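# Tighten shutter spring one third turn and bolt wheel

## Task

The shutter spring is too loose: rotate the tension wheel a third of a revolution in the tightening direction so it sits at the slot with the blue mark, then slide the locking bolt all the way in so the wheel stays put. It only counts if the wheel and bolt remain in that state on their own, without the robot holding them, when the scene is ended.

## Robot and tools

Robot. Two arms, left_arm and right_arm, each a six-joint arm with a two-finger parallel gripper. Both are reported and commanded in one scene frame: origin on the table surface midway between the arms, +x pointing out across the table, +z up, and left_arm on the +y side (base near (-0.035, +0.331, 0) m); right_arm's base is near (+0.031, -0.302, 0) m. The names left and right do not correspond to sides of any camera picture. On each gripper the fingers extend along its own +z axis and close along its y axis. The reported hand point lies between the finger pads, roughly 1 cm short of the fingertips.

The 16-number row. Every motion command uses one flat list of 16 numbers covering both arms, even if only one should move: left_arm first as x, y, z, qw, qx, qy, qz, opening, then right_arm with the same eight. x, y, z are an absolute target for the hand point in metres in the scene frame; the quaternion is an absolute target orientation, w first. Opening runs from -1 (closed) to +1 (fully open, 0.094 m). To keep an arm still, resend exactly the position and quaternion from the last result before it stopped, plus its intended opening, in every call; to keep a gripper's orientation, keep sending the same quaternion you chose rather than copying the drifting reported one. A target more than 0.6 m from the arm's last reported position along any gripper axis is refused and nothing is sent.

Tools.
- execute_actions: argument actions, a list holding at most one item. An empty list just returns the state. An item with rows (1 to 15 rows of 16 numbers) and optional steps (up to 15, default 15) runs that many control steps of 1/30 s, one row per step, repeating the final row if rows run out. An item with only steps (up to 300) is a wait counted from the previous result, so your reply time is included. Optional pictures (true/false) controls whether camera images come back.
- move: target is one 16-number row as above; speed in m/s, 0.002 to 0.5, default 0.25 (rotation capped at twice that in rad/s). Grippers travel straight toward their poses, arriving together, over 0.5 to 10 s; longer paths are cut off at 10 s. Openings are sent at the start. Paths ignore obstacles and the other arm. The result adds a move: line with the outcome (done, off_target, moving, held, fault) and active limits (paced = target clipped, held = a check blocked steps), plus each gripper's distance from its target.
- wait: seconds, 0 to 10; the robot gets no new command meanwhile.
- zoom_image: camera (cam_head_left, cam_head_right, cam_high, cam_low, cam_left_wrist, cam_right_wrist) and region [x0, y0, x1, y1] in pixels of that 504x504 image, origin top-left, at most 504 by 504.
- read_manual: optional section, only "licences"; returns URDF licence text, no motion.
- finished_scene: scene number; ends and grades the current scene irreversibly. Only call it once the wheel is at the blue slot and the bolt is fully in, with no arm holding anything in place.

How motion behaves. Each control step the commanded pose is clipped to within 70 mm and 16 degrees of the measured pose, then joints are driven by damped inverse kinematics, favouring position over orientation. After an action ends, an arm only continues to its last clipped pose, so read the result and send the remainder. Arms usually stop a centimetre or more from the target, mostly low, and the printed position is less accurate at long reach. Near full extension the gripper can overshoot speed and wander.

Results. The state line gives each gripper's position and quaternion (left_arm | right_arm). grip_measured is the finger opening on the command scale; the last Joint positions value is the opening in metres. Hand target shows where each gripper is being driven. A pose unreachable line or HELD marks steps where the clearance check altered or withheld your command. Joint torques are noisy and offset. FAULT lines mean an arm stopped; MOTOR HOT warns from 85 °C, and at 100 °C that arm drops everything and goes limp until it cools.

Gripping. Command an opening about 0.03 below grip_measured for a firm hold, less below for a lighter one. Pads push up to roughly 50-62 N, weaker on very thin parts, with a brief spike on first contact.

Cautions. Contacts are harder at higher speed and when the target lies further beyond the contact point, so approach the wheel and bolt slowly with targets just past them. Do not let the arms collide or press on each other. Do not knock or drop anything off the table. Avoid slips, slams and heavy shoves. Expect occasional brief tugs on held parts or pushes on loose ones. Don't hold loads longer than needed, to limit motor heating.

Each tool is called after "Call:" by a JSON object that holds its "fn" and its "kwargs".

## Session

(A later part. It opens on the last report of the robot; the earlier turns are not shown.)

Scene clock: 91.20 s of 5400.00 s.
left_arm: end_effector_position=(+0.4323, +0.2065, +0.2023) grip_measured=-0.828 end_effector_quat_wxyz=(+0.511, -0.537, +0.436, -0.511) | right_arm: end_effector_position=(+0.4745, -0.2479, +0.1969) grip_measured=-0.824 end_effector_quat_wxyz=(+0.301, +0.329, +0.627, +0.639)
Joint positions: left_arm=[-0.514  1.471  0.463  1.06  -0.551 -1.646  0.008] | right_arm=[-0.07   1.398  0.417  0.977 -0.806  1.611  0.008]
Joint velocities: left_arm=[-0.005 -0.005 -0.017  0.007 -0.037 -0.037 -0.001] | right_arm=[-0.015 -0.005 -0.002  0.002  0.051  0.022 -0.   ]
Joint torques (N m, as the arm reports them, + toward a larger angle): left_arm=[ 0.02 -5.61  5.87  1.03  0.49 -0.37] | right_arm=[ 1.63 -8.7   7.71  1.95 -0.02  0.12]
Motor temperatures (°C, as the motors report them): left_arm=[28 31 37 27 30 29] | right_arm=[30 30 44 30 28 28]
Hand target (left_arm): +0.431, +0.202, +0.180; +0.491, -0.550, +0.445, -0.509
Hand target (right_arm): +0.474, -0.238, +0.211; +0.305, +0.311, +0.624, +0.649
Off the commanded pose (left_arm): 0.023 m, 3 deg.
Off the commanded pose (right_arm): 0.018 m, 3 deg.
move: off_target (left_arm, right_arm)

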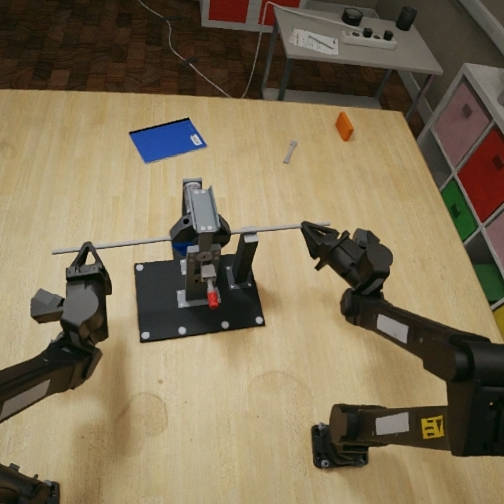

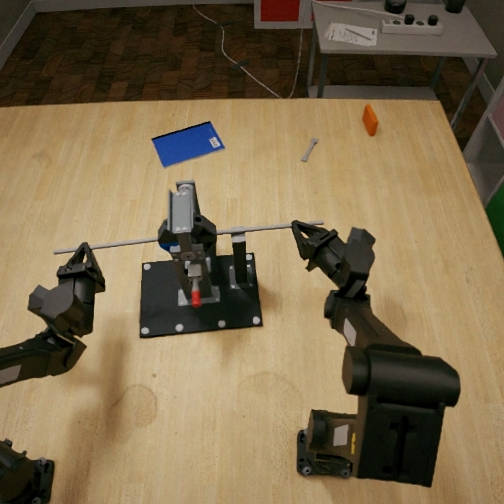

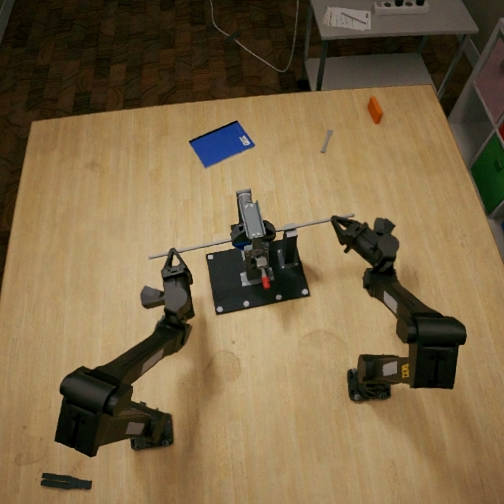

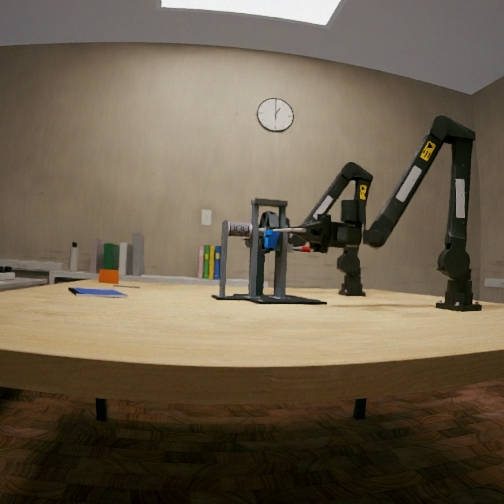

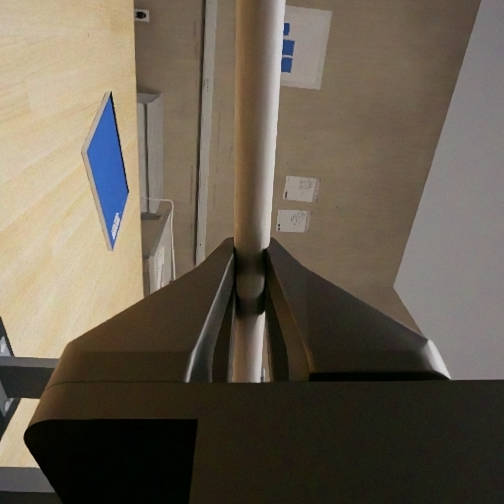

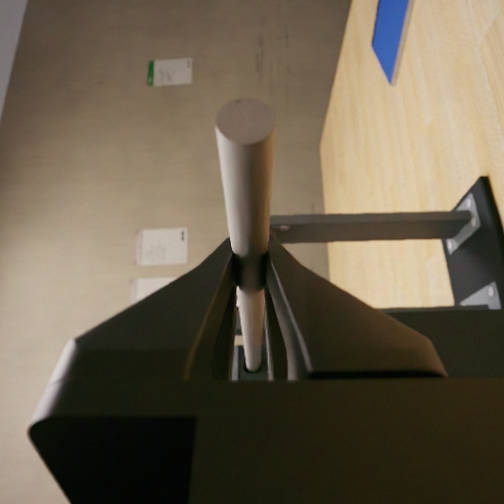

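Call:
{"fn": "move", "kwargs": {"target": [0.432,0.205,0.245,0.525,-0.515,0.475,-0.483,-0.95,0.47,-0.24,0.225,0.305,0.311,0.623,0.65,-0.95], "speed": 0.03}}

Call:
{"fn": "move", "kwargs": {"target": [0.426,0.28,0.248,0.525,-0.515,0.475,-0.483,-0.95,0.47,-0.24,0.225,0.305,0.311,0.623,0.65,-0.95], "speed": 0.04}}

Scene clock: 97.87 s of 5400.00 s.
left_arm: end_effector_position=(+0.4246, +0.2065, +0.2254) grip_measured=-0.827 end_effector_quat_wxyz=(+0.520, -0.520, +0.485, -0.474) | right_arm: end_effector_position=(+0.4696, -0.2480, +0.1955) grip_measured=-0.824 end_effector_quat_wxyz=(+0.296, +0.338, +0.630, +0.634)
Joint positions: left_arm=[-0.514  1.318  0.472  0.833 -0.528 -1.565  0.008] | right_arm=[-0.07   1.368  0.405  0.931 -0.799  1.604  0.008]
Joint velocities: left_arm=[-0.015  0.005  0.002  0.002 -0.037 -0.066  0.001] | right_arm=[-0.005 -0.015 -0.007 -0.012  0.022 -0.022 -0.001]
Joint torques (N m, as the arm reports them, + toward a larger angle): left_arm=[ 0.81 -9.37 10.76  0.52  0.21  0.11] | right_arm=[  0.96 -10.5    9.08   1.75  -0.52   0.22]
Motor temperatures (°C, as the motors report them): left_arm=[28 31 37 27 30 29] | right_arm=[30 30 43 30 28 28]
Hand target (left_arm): +0.431, +0.205, +0.246; +0.525, -0.515, +0.475, -0.483
Hand target (right_arm): +0.470, -0.240, +0.224; +0.305, +0.311, +0.623, +0.650
Off the commanded pose (left_arm): 0.021 m, 2 deg.
Off the commanded pose (right_arm): 0.031 m, 4 deg.
After step 90, 1.63 s passed at rest.
move: off_target (left_arm, right_arm)

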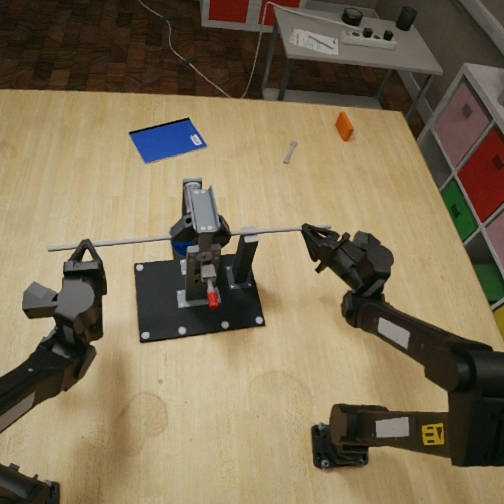

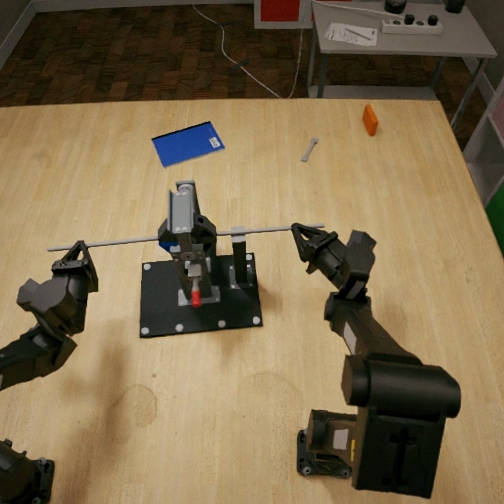

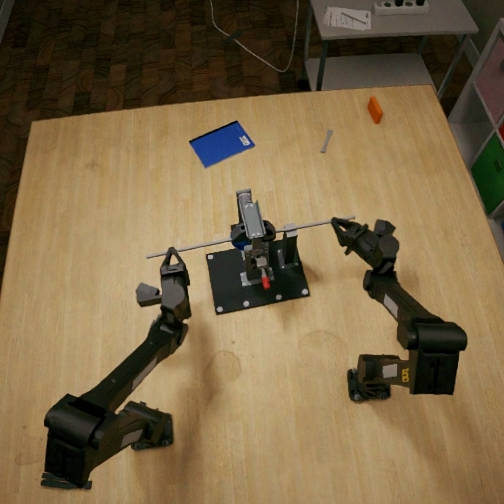

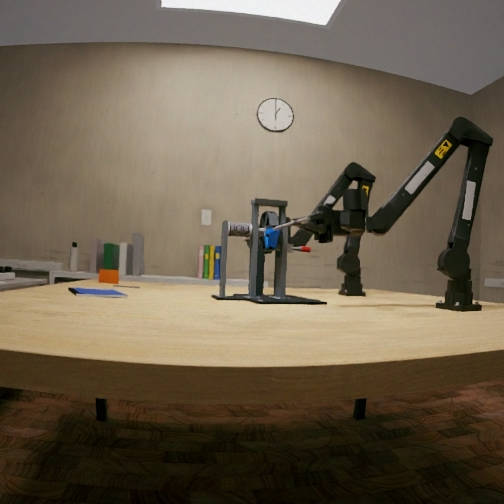

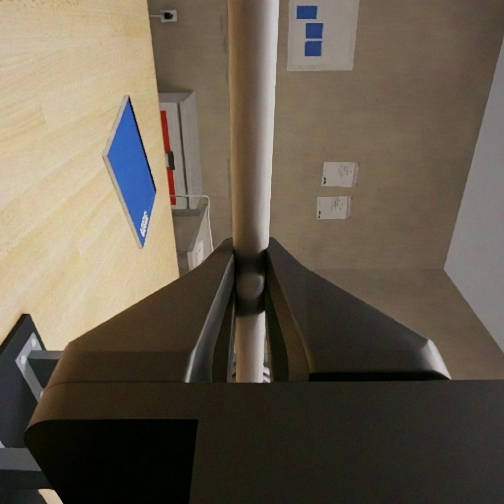

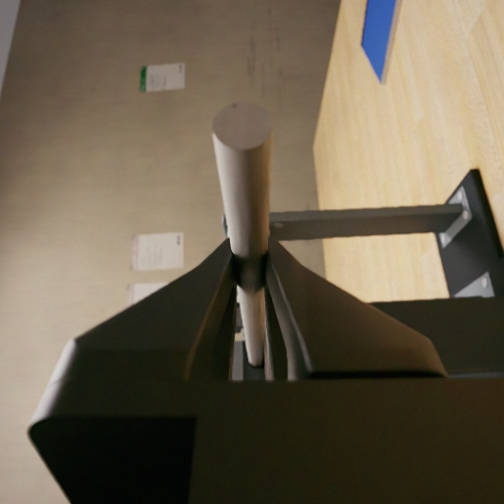

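Scene clock: 100.10 s of 5400.00 s.
left_arm: end_effector_position=(+0.4281, +0.2782, +0.2312) grip_measured=-0.827 end_effector_quat_wxyz=(+0.520, -0.519, +0.488, -0.472) | right_arm: end_effector_position=(+0.4688, -0.2484, +0.1946) grip_measured=-0.824 end_effector_quat_wxyz=(+0.297, +0.340, +0.630, +0.633)
Joint positions: left_arm=[-0.29   1.234  0.429  0.79  -0.301 -1.557  0.008] | right_arm=[-0.07   1.366  0.402  0.93  -0.796  1.603  0.008]
Joint velocities: left_arm=[-0.005 -0.005 -0.017  0.007  0.066 -0.007 -0.001] | right_arm=[-0.005 -0.015 -0.007 -0.012 -0.007  0.051 -0.   ]
Joint torques (N m, as the arm reports them, + toward a larger angle): left_arm=[ 0.9  -9.39  9.04  1.2   0.18  0.03] | right_arm=[  0.9  -10.3    9.4    1.69  -0.62   0.23]
Motor temperatures (°C, as the motors report them): left_arm=[28 31 38 27 30 29] | right_arm=[30 31 43 30 28 28]
Hand target (left_arm): +0.427, +0.281, +0.249; +0.526, -0.514, +0.475, -0.482
Hand target (right_arm): +0.470, -0.240, +0.224; +0.305, +0.311, +0.623, +0.650
Off the commanded pose (left_arm): 0.017 m, 2 deg.
Off the commanded pose (right_arm): 0.032 m, 4 deg.
move: off_target (left_arm, right_arm)

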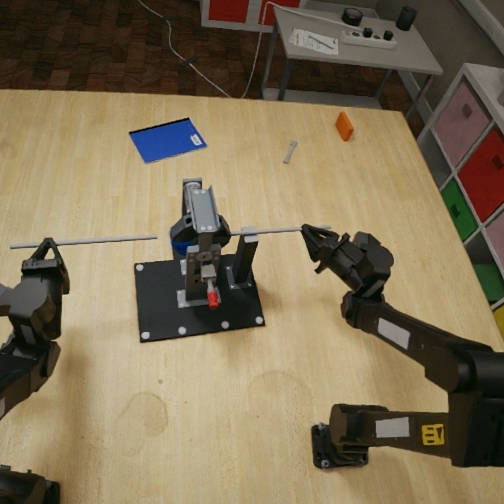

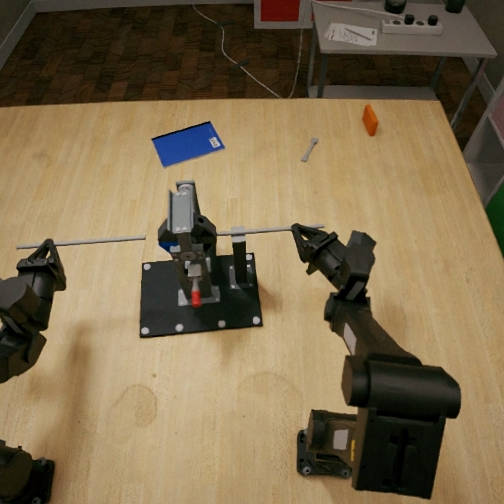

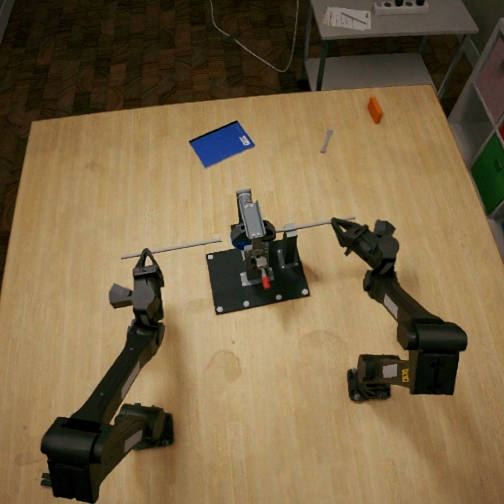

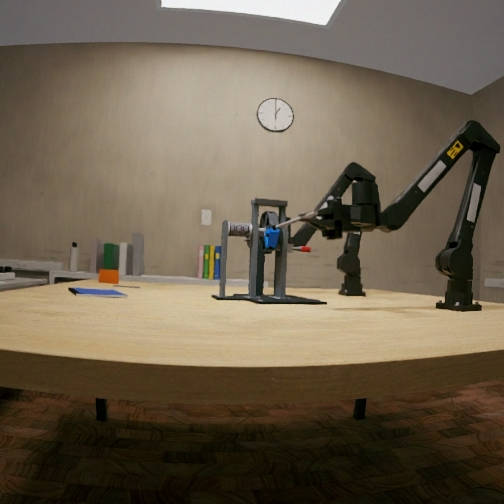

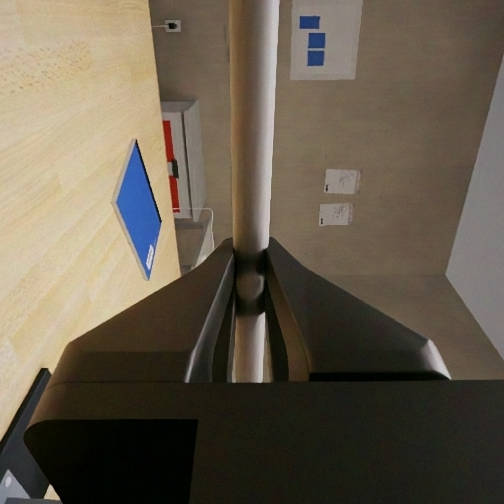

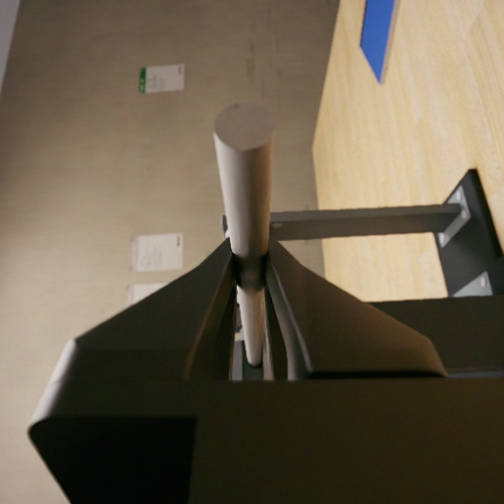

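Call:
{"fn": "move", "kwargs": {"target": [0.42,0.39,0.06,0.02,-0.707,0.707,-0.02,-0.95,0.472,-0.205,0.365,0.41,0.2,0.75,0.48,-0.95], "speed": 0.15}}

Scene clock: 108.30 s of 5400.00 s.
left_arm: end_effector_position=(+0.4047, +0.3864, +0.0412) grip_measured=-0.828 end_effector_quat_wxyz=(-0.005, +0.706, -0.708, +0.017) | right_arm: end_effector_position=(+0.4686, -0.2297, +0.2957) grip_measured=-0.824 end_effector_quat_wxyz=(+0.369, +0.268, +0.763, +0.459)
Joint positions: left_arm=[ 0.066  1.654  1.056 -0.944  0.021 -1.436  0.008] | right_arm=[ 0.043  0.967  0.687 -0.093 -0.569  1.025  0.008]
Joint velocities: left_arm=[-0.005  0.005  0.007 -0.002  0.066  0.051 -0.   ] | right_arm=[ 0.005 -0.005 -0.007  0.007  0.022  0.022 -0.001]
Joint torques (N m, as the arm reports them, + toward a larger angle): left_arm=[  1.03 -12.23  12.77  -0.67   0.01   0.04] | right_arm=[ 3.7  -7.32 19.06  1.66 -0.84 -0.33]
Motor temperatures (°C, as the motors report them): left_arm=[28 31 40 27 29 29] | right_arm=[30 31 47 30 28 28]
Hand target (left_arm): +0.424, +0.393, +0.054; -0.016, +0.705, -0.708, +0.026
Hand target (right_arm): +0.470, -0.207, +0.361; +0.410, +0.199, +0.750, +0.479
Off the commanded pose (left_arm): 0.025 m, 2 deg.
Off the commanded pose (right_arm): 0.074 m, 10 deg.
move: off_target (left_arm, right_arm)

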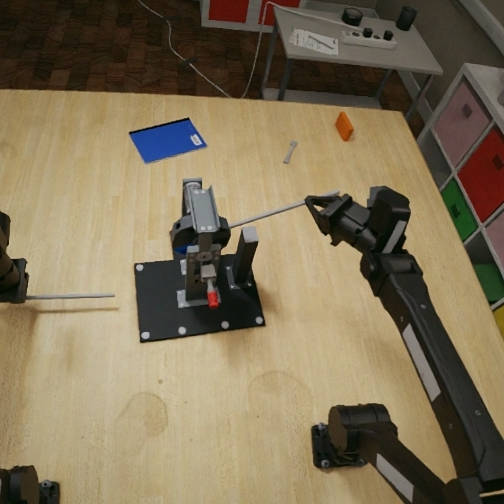

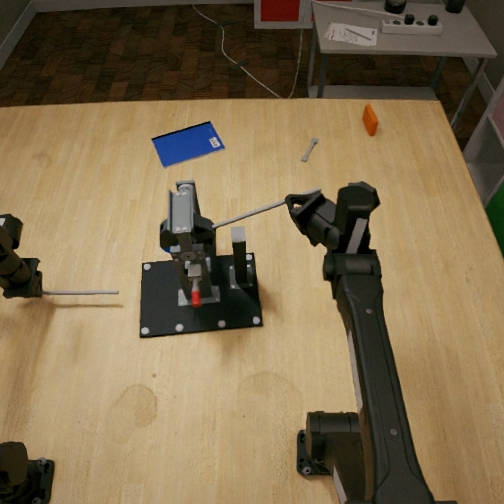

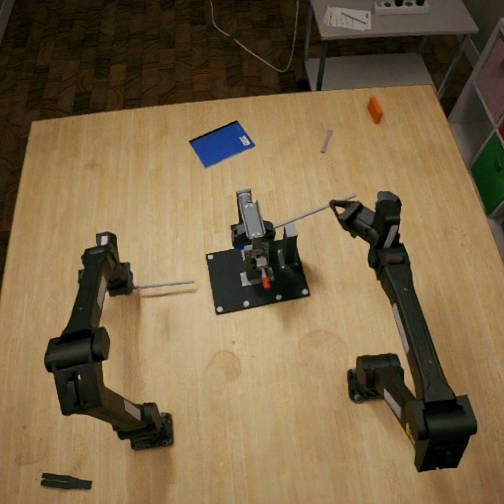

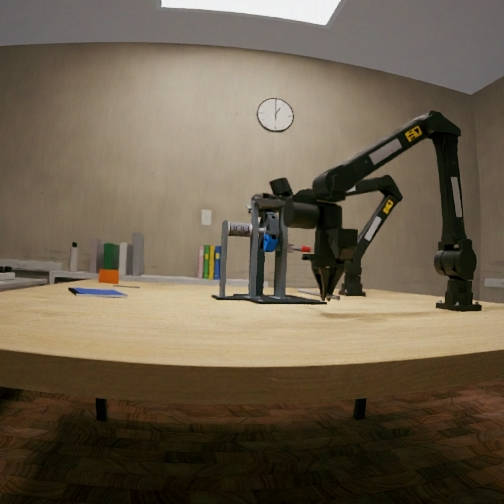

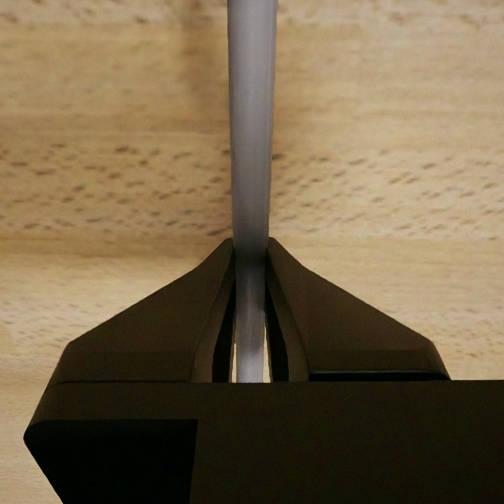

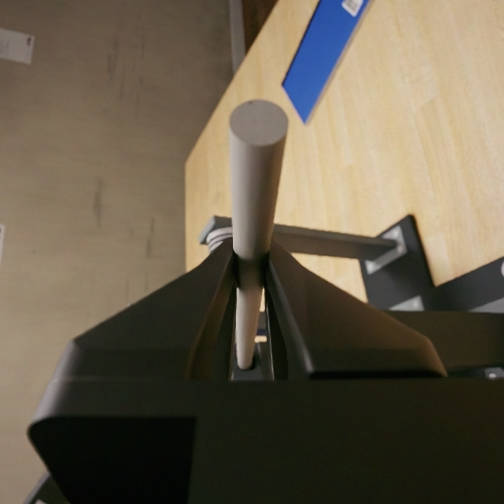

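Call:
{"fn": "execute_actions", "kwargs": {"actions": [{"rows":[[0.42,0.39,0.04,0.02,-0.707,0.707,-0.02,-0.95,0.468,-0.185,0.395,0.4,0.19,0.8,0.41,-0.95]]}], "pictures": false}}

Call:
{"fn": "execute_actions", "kwargs": {"actions": [{"rows":[[0.42,0.39,0.022,0.02,-0.707,0.707,-0.02,-0.95,0.465,-0.15,0.42,0.408,0.153,0.839,0.325,-0.95]]}], "pictures": false}}

Scene clock: 111.67 s of 5400.00 s.
left_arm: end_effector_position=(+0.4065, +0.3891, +0.0393) grip_measured=-0.828 end_effector_quat_wxyz=(-0.011, +0.706, -0.708, +0.013) | right_arm: end_effector_position=(+0.4661, -0.2096, +0.3339) grip_measured=-0.822 end_effector_quat_wxyz=(+0.367, +0.249, +0.809, +0.385)
Joint positions: left_arm=[ 0.066  1.659  1.056 -0.934  0.007 -1.435  0.008] | right_arm=[ 0.147  0.943  0.855 -0.404 -0.405  0.9    0.008]
Joint velocities: left_arm=[ 0.005 -0.005 -0.017  0.007 -0.007  0.022 -0.   ] | right_arm=[ 0.015  0.005  0.056 -0.09  -0.007 -0.095  0.001]
Joint torques (N m, as the arm reports them, + toward a larger angle): left_arm=[  0.23 -12.32  10.09   0.43   0.01  -0.08] | right_arm=[ 3.65 -6.27 19.09  1.4  -1.05 -0.26]
Motor temperatures (°C, as the motors report them): left_arm=[28 31 41 27 29 29] | right_arm=[30 31 51 30 28 28]
Hand target (left_arm): +0.420, +0.390, +0.040; -0.020, +0.707, -0.707, +0.020
Hand target (right_arm): +0.465, -0.187, +0.393; +0.401, +0.190, +0.798, +0.408
Off the commanded pose (left_arm): 0.014 m, 1 deg.
Off the commanded pose (right_arm): 0.066 m, 8 deg.
Steps of this call (steps 1 to 86: nothing new was sent; steps 87 to 101: all 15 steps of this action). Readings (end_effector_position):
87: left_arm (+0.4048, +0.3874, +0.0412) | right_arm (+0.4687, -0.2317, +0.2924)
88: left_arm (+0.4054, +0.3883, +0.0410) | right_arm (+0.4676, -0.2323, +0.2890)
90: left_arm (+0.4064, +0.3891, +0.0404) | right_arm (+0.4665, -0.2295, +0.2962)
94: left_arm (+0.4066, +0.3891, +0.0395) | right_arm (+0.4661, -0.2200, +0.3161)
101: the state above

Scene clock: 112.17 s of 5400.00 s.
left_arm: end_effector_position=(+0.4141, +0.3902, +0.0239) grip_measured=-0.828 end_effector_quat_wxyz=(-0.016, +0.706, -0.708, +0.016) | right_arm: end_effector_position=(+0.4683, -0.1763, +0.3739) grip_measured=-0.823 end_effector_quat_wxyz=(+0.391, +0.199, +0.849, +0.296)
Joint positions: left_arm=[ 0.066  1.695  1.055 -0.886  0.007 -1.435  0.008] | right_arm=[ 0.306  0.975  1.029 -0.609 -0.17   0.773  0.008]
Joint velocities: left_arm=[-0.005 -0.005 -0.002 -0.007 -0.081 -0.051  0.   ] | right_arm=[-0.015  0.015  0.027 -0.042  0.007 -0.037  0.001]
Joint torques (N m, as the arm reports them, + toward a larger angle): left_arm=[  0.24 -13.14   8.32   0.42   0.01  -0.07] | right_arm=[ 3.47 -5.61 17.88  1.04 -1.17 -0.18]
Motor temperatures (°C, as the motors report them): left_arm=[28 31 41 27 29 29] | right_arm=[30 31 51 30 28 28]
Hand target (left_arm): +0.420, +0.390, +0.022; -0.020, +0.707, -0.707, +0.020
Hand target (right_arm): +0.464, -0.152, +0.418; +0.410, +0.152, +0.840, +0.323
Off the commanded pose (left_arm): 0.006 m, 1 deg.
Off the commanded pose (right_arm): 0.053 m, 7 deg.
Steps of this call (steps 1 to 15: all 15 steps of this action). Readings (end_effector_position):
1: left_arm (+0.4078, +0.3893, +0.0386) | right_arm (+0.4670, -0.2130, +0.3313)
2: left_arm (+0.4106, +0.3897, +0.0373) | right_arm (+0.4666, -0.2132, +0.3291)
4: left_arm (+0.4145, +0.3902, +0.0332) | right_arm (+0.4664, -0.2056, +0.3406)
8: left_arm (+0.4142, +0.3902, +0.0250) | right_arm (+0.4648, -0.1853, +0.3656)
15: the state above

Call:
{"fn": "execute_actions", "kwargs": {"actions": [{"rows":[[0.42,0.39,0.011,0.02,-0.707,0.707,-0.02,-0.95,0.457,-0.108,0.435,0.41,0.11,0.87,0.25,-0.95]]}], "pictures": false}}

Call:
{"fn": "execute_actions", "kwargs": {"actions": [{"rows":[[0.42,0.39,0.011,0.02,-0.707,0.707,-0.02,-0.3,0.457,-0.108,0.435,0.41,0.11,0.87,0.25,-0.95]],"steps":10}], "pictures": false}}

Call:
{"fn": "move", "kwargs": {"target": [0.4,0.36,0.12,0.02,-0.707,0.707,-0.02,0,0.457,-0.108,0.435,0.41,0.11,0.87,0.25,-0.95]}}

Call:
{"fn": "move", "kwargs": {"target": [0.27,-0.05,0.22,0.383,-0.04,0.922,0.017,0,0.457,-0.108,0.435,0.41,0.11,0.87,0.25,-0.95]}}

Scene clock: 116.17 s of 5400.00 s.
left_arm: end_effector_position=(+0.4147, +0.3902, +0.0150) grip_measured=-0.828 end_effector_quat_wxyz=(-0.017, +0.706, -0.708, +0.017) | right_arm: end_effector_position=(+0.4623, -0.1371, +0.4049) grip_measured=-0.823 end_effector_quat_wxyz=(+0.407, +0.147, +0.875, +0.218)
Joint positions: left_arm=[ 0.066  1.709  1.045 -0.858  0.007 -1.435  0.008] | right_arm=[ 0.474  1.023  1.172 -0.761  0.05   0.692  0.008]
Joint velocities: left_arm=[-0.005 -0.005 -0.012  0.012  0.007  0.066  0.   ] | right_arm=[-0.015  0.005  0.002 -0.012 -0.007 -0.007 -0.001]
Joint torques (N m, as the arm reports them, + toward a larger angle): left_arm=[  0.27 -12.84   8.1    0.52   0.01  -0.07] | right_arm=[ 3.85 -4.8  16.6   0.97 -1.31 -0.09]
Motor temperatures (°C, as the motors report them): left_arm=[28 32 40 27 29 29] | right_arm=[30 30 54 30 29 28]
Hand target (left_arm): +0.420, +0.390, +0.011; -0.020, +0.707, -0.707, +0.020
Hand target (right_arm): +0.456, -0.109, +0.434; +0.412, +0.108, +0.870, +0.248
Off the commanded pose (left_arm): 0.007 m, 0 deg.
Off the commanded pose (right_arm): 0.042 m, 6 deg.
Steps of this call (steps 1 to 90: nothing new was sent; then 0.50 s passed at rest; steps 91 to 105: all 15 steps of this action). Readings (end_effector_position):
91: left_arm (+0.4146, +0.3902, +0.0233) | right_arm (+0.4684, -0.1800, +0.3721)
92: left_arm (+0.4158, +0.3904, +0.0226) | right_arm (+0.4678, -0.1794, +0.3712)
94: left_arm (+0.4165, +0.3905, +0.0203) | right_arm (+0.4661, -0.1660, +0.3837)
98: left_arm (+0.4152, +0.3903, +0.0159) | right_arm (+0.4614, -0.1398, +0.4034)
105: the state above

Scene clock: 116.50 s of 5400.00 s.
left_arm: end_effector_position=(+0.4149, +0.3903, +0.0150) grip_measured=-0.303 end_effector_quat_wxyz=(-0.017, +0.706, -0.708, +0.018) | right_arm: end_effector_position=(+0.4623, -0.1371, +0.4049) grip_measured=-0.823 end_effector_quat_wxyz=(+0.407, +0.147, +0.875, +0.218)
Joint positions: left_arm=[ 0.066  1.709  1.045 -0.857  0.007 -1.435  0.033] | right_arm=[ 0.474  1.023  1.172 -0.761  0.05   0.692  0.008]
Joint velocities: left_arm=[ 0.015 -0.005  0.007  0.007 -0.007 -0.037  0.001] | right_arm=[-0.005  0.005 -0.007 -0.012  0.007 -0.022  0.001]
Joint torques (N m, as the arm reports them, + toward a larger angle): left_arm=[  0.28 -13.07   8.16   0.45   0.01  -0.07] | right_arm=[ 3.74 -5.05 16.36  1.   -1.42 -0.07]
Motor temperatures (°C, as the motors report them): left_arm=[28 32 40 27 29 29] | right_arm=[30 30 54 30 29 28]
Hand target (left_arm): +0.420, +0.390, +0.011; -0.020, +0.707, -0.707, +0.020
Hand target (right_arm): +0.456, -0.110, +0.434; +0.411, +0.110, +0.870, +0.250
Off the commanded pose (left_arm): 0.007 m, 0 deg.
Off the commanded pose (right_arm): 0.042 m, 6 deg.
Steps of this call (steps 1 to 10: all 10 steps of this action). Readings (end_effector_position):
1: left_arm (+0.4147, +0.3902, +0.0150) | right_arm (+0.4623, -0.1371, +0.4049)
2: left_arm (+0.4147, +0.3902, +0.0150) | right_arm (+0.4623, -0.1371, +0.4049)
4: left_arm (+0.4149, +0.3903, +0.0150) | right_arm (+0.4623, -0.1371, +0.4049)
8: left_arm (+0.4149, +0.3903, +0.0150) | right_arm (+0.4623, -0.1371, +0.4049)
10: the state above

Scene clock: 117.63 s of 5400.00 s.
left_arm: end_effector_position=(+0.3876, +0.3600, +0.1065) grip_measured=-0.003 end_effector_quat_wxyz=(-0.009, +0.704, -0.710, +0.012) | right_arm: end_effector_position=(+0.4638, -0.1419, +0.4016) grip_measured=-0.823 end_effector_quat_wxyz=(+0.405, +0.156, +0.874, +0.216)
Joint positions: left_arm=[ 0.004  1.519  1.087 -1.109  0.007 -1.492  0.047] | right_arm=[ 0.463  1.023  1.167 -0.761  0.051  0.703  0.008]
Joint velocities: left_arm=[-0.024 -0.005  0.012 -0.007  0.022  0.007 -0.001] | right_arm=[-0.005  0.005  0.007  0.007  0.022  0.051  0.   ]
Joint torques (N m, as the arm reports them, + toward a larger angle): left_arm=[  0.02 -12.18  12.13  -0.73  -0.08  -0.12] | right_arm=[ 4.62 -5.4  16.69  0.99 -1.44 -0.16]
Motor temperatures (°C, as the motors report them): left_arm=[28 32 40 27 29 29] | right_arm=[30 30 54 30 29 28]
Hand target (left_arm): +0.399, +0.359, +0.121; -0.020, +0.707, -0.707, +0.020
Hand target (right_arm): +0.456, -0.110, +0.434; +0.412, +0.110, +0.870, +0.250
Off the commanded pose (left_arm): 0.018 m, 2 deg.
Off the commanded pose (right_arm): 0.048 m, 7 deg.
move: off_target (left_arm, right_arm)

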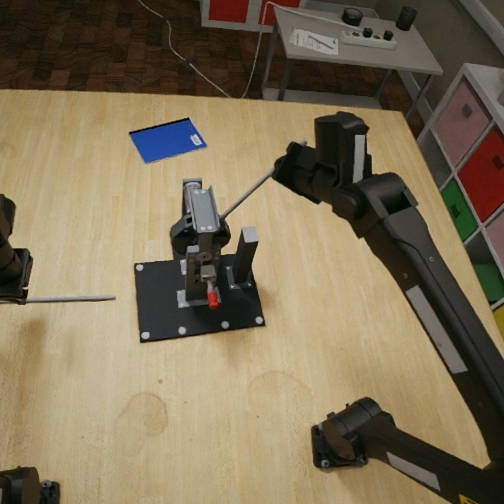

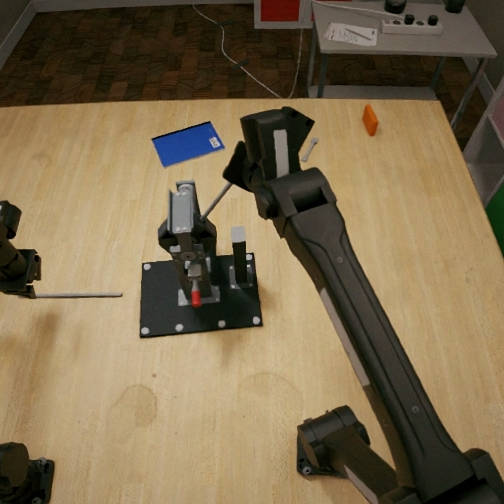

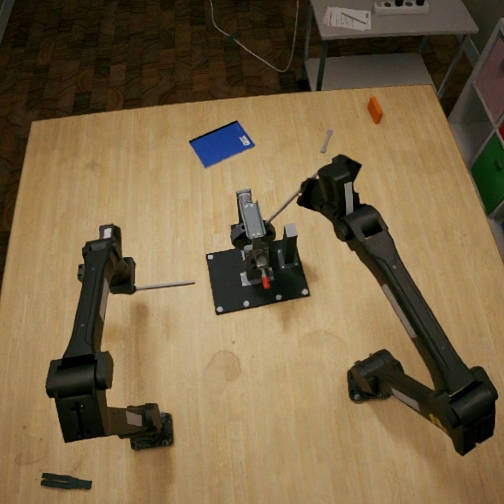

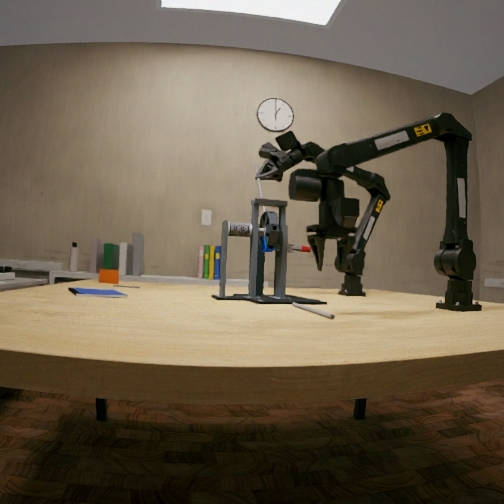

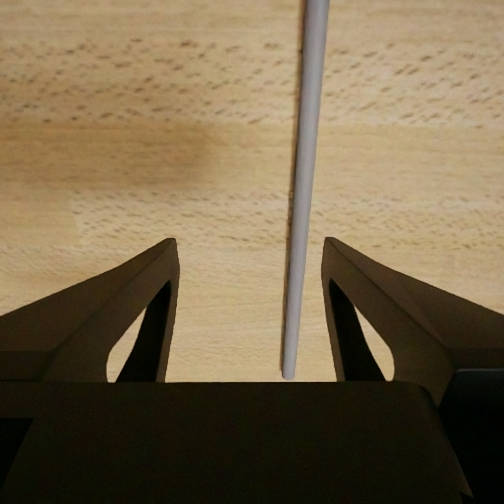

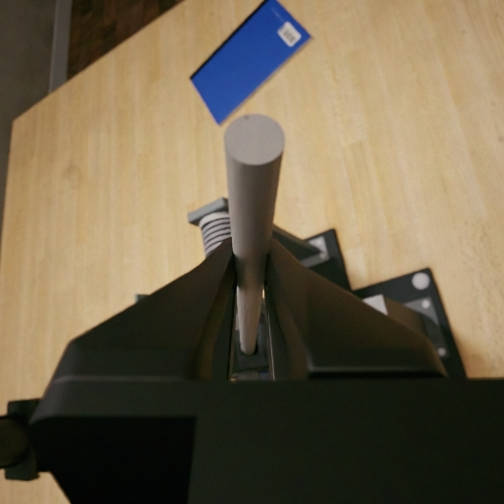

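Scene clock: 121.40 s of 5400.00 s.
left_arm: end_effector_position=(+0.2480, -0.0366, +0.2067) grip_measured=-0.003 end_effector_quat_wxyz=(+0.367, -0.038, +0.929, +0.035) | right_arm: end_effector_position=(+0.4643, -0.1438, +0.4005) grip_measured=-0.823 end_effector_quat_wxyz=(+0.404, +0.161, +0.874, +0.217)
Joint positions: left_arm=[-1.227  1.428  1.132 -1.025 -0.719 -1.148  0.047] | right_arm=[ 0.459  1.023  1.165 -0.761  0.049  0.709  0.008]
Joint velocities: left_arm=[-0.015 -0.015 -0.007  0.002  0.095 -0.022 -0.   ] | right_arm=[ 0.005  0.005  0.012 -0.012  0.095  0.037 -0.001]
Joint torques (N m, as the arm reports them, + toward a larger angle): left_arm=[ 0.03 -9.36 14.27  0.86 -0.54  0.06] | right_arm=[ 5.05 -5.34 16.86  1.03 -1.39 -0.22]
Motor temperatures (°C, as the motors report them): left_arm=[28 32 41 27 29 29] | right_arm=[30 30 55 30 29 28]
Hand target (left_arm): +0.256, -0.056, +0.221; +0.376, -0.041, +0.926, +0.017
Hand target (right_arm): +0.455, -0.110, +0.434; +0.412, +0.110, +0.869, +0.250
Off the commanded pose (left_arm): 0.029 m, 3 deg.
Off the commanded pose (right_arm): 0.050 m, 7 deg.
move: off_target (left_arm, right_arm)

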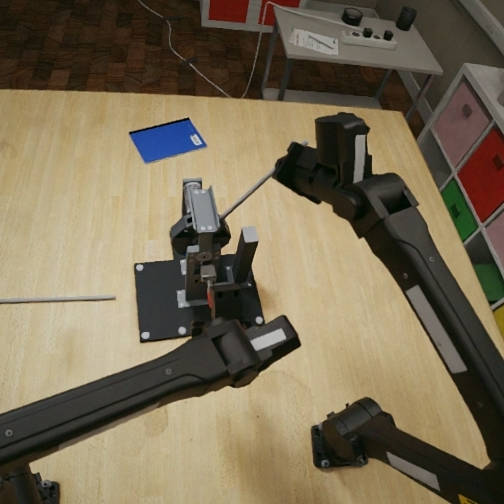

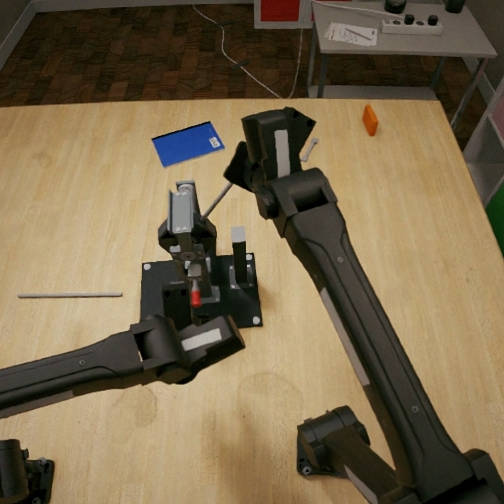

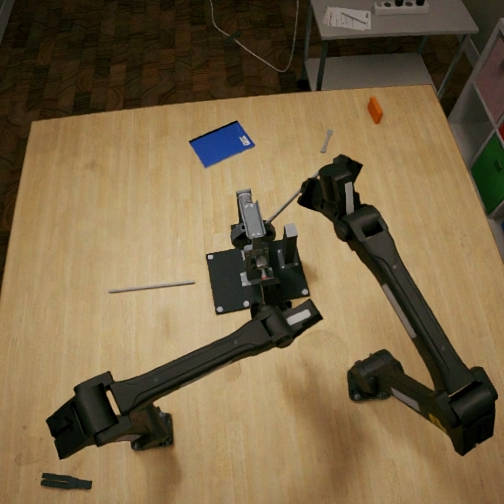

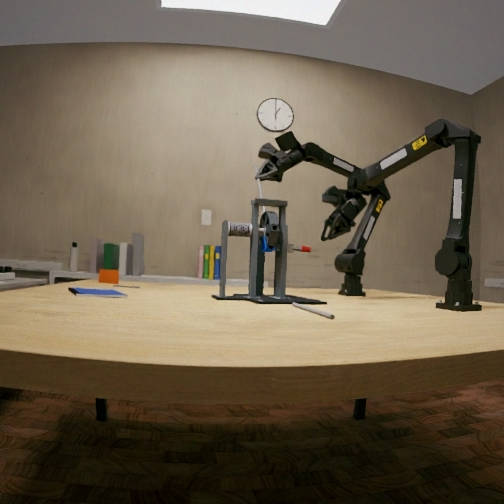

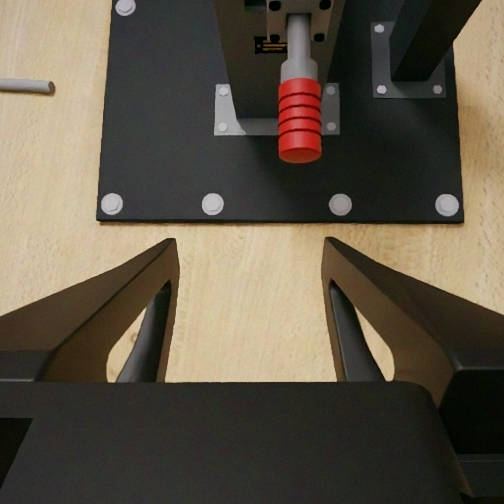

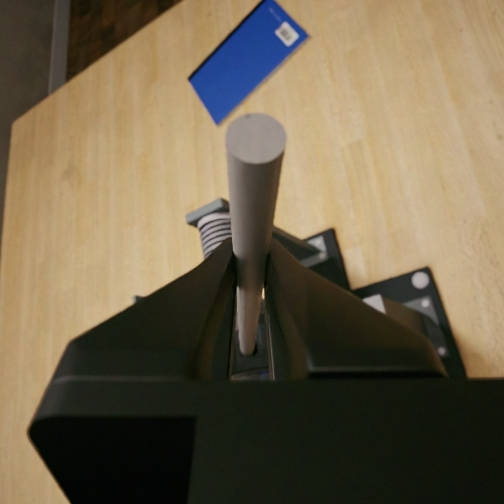

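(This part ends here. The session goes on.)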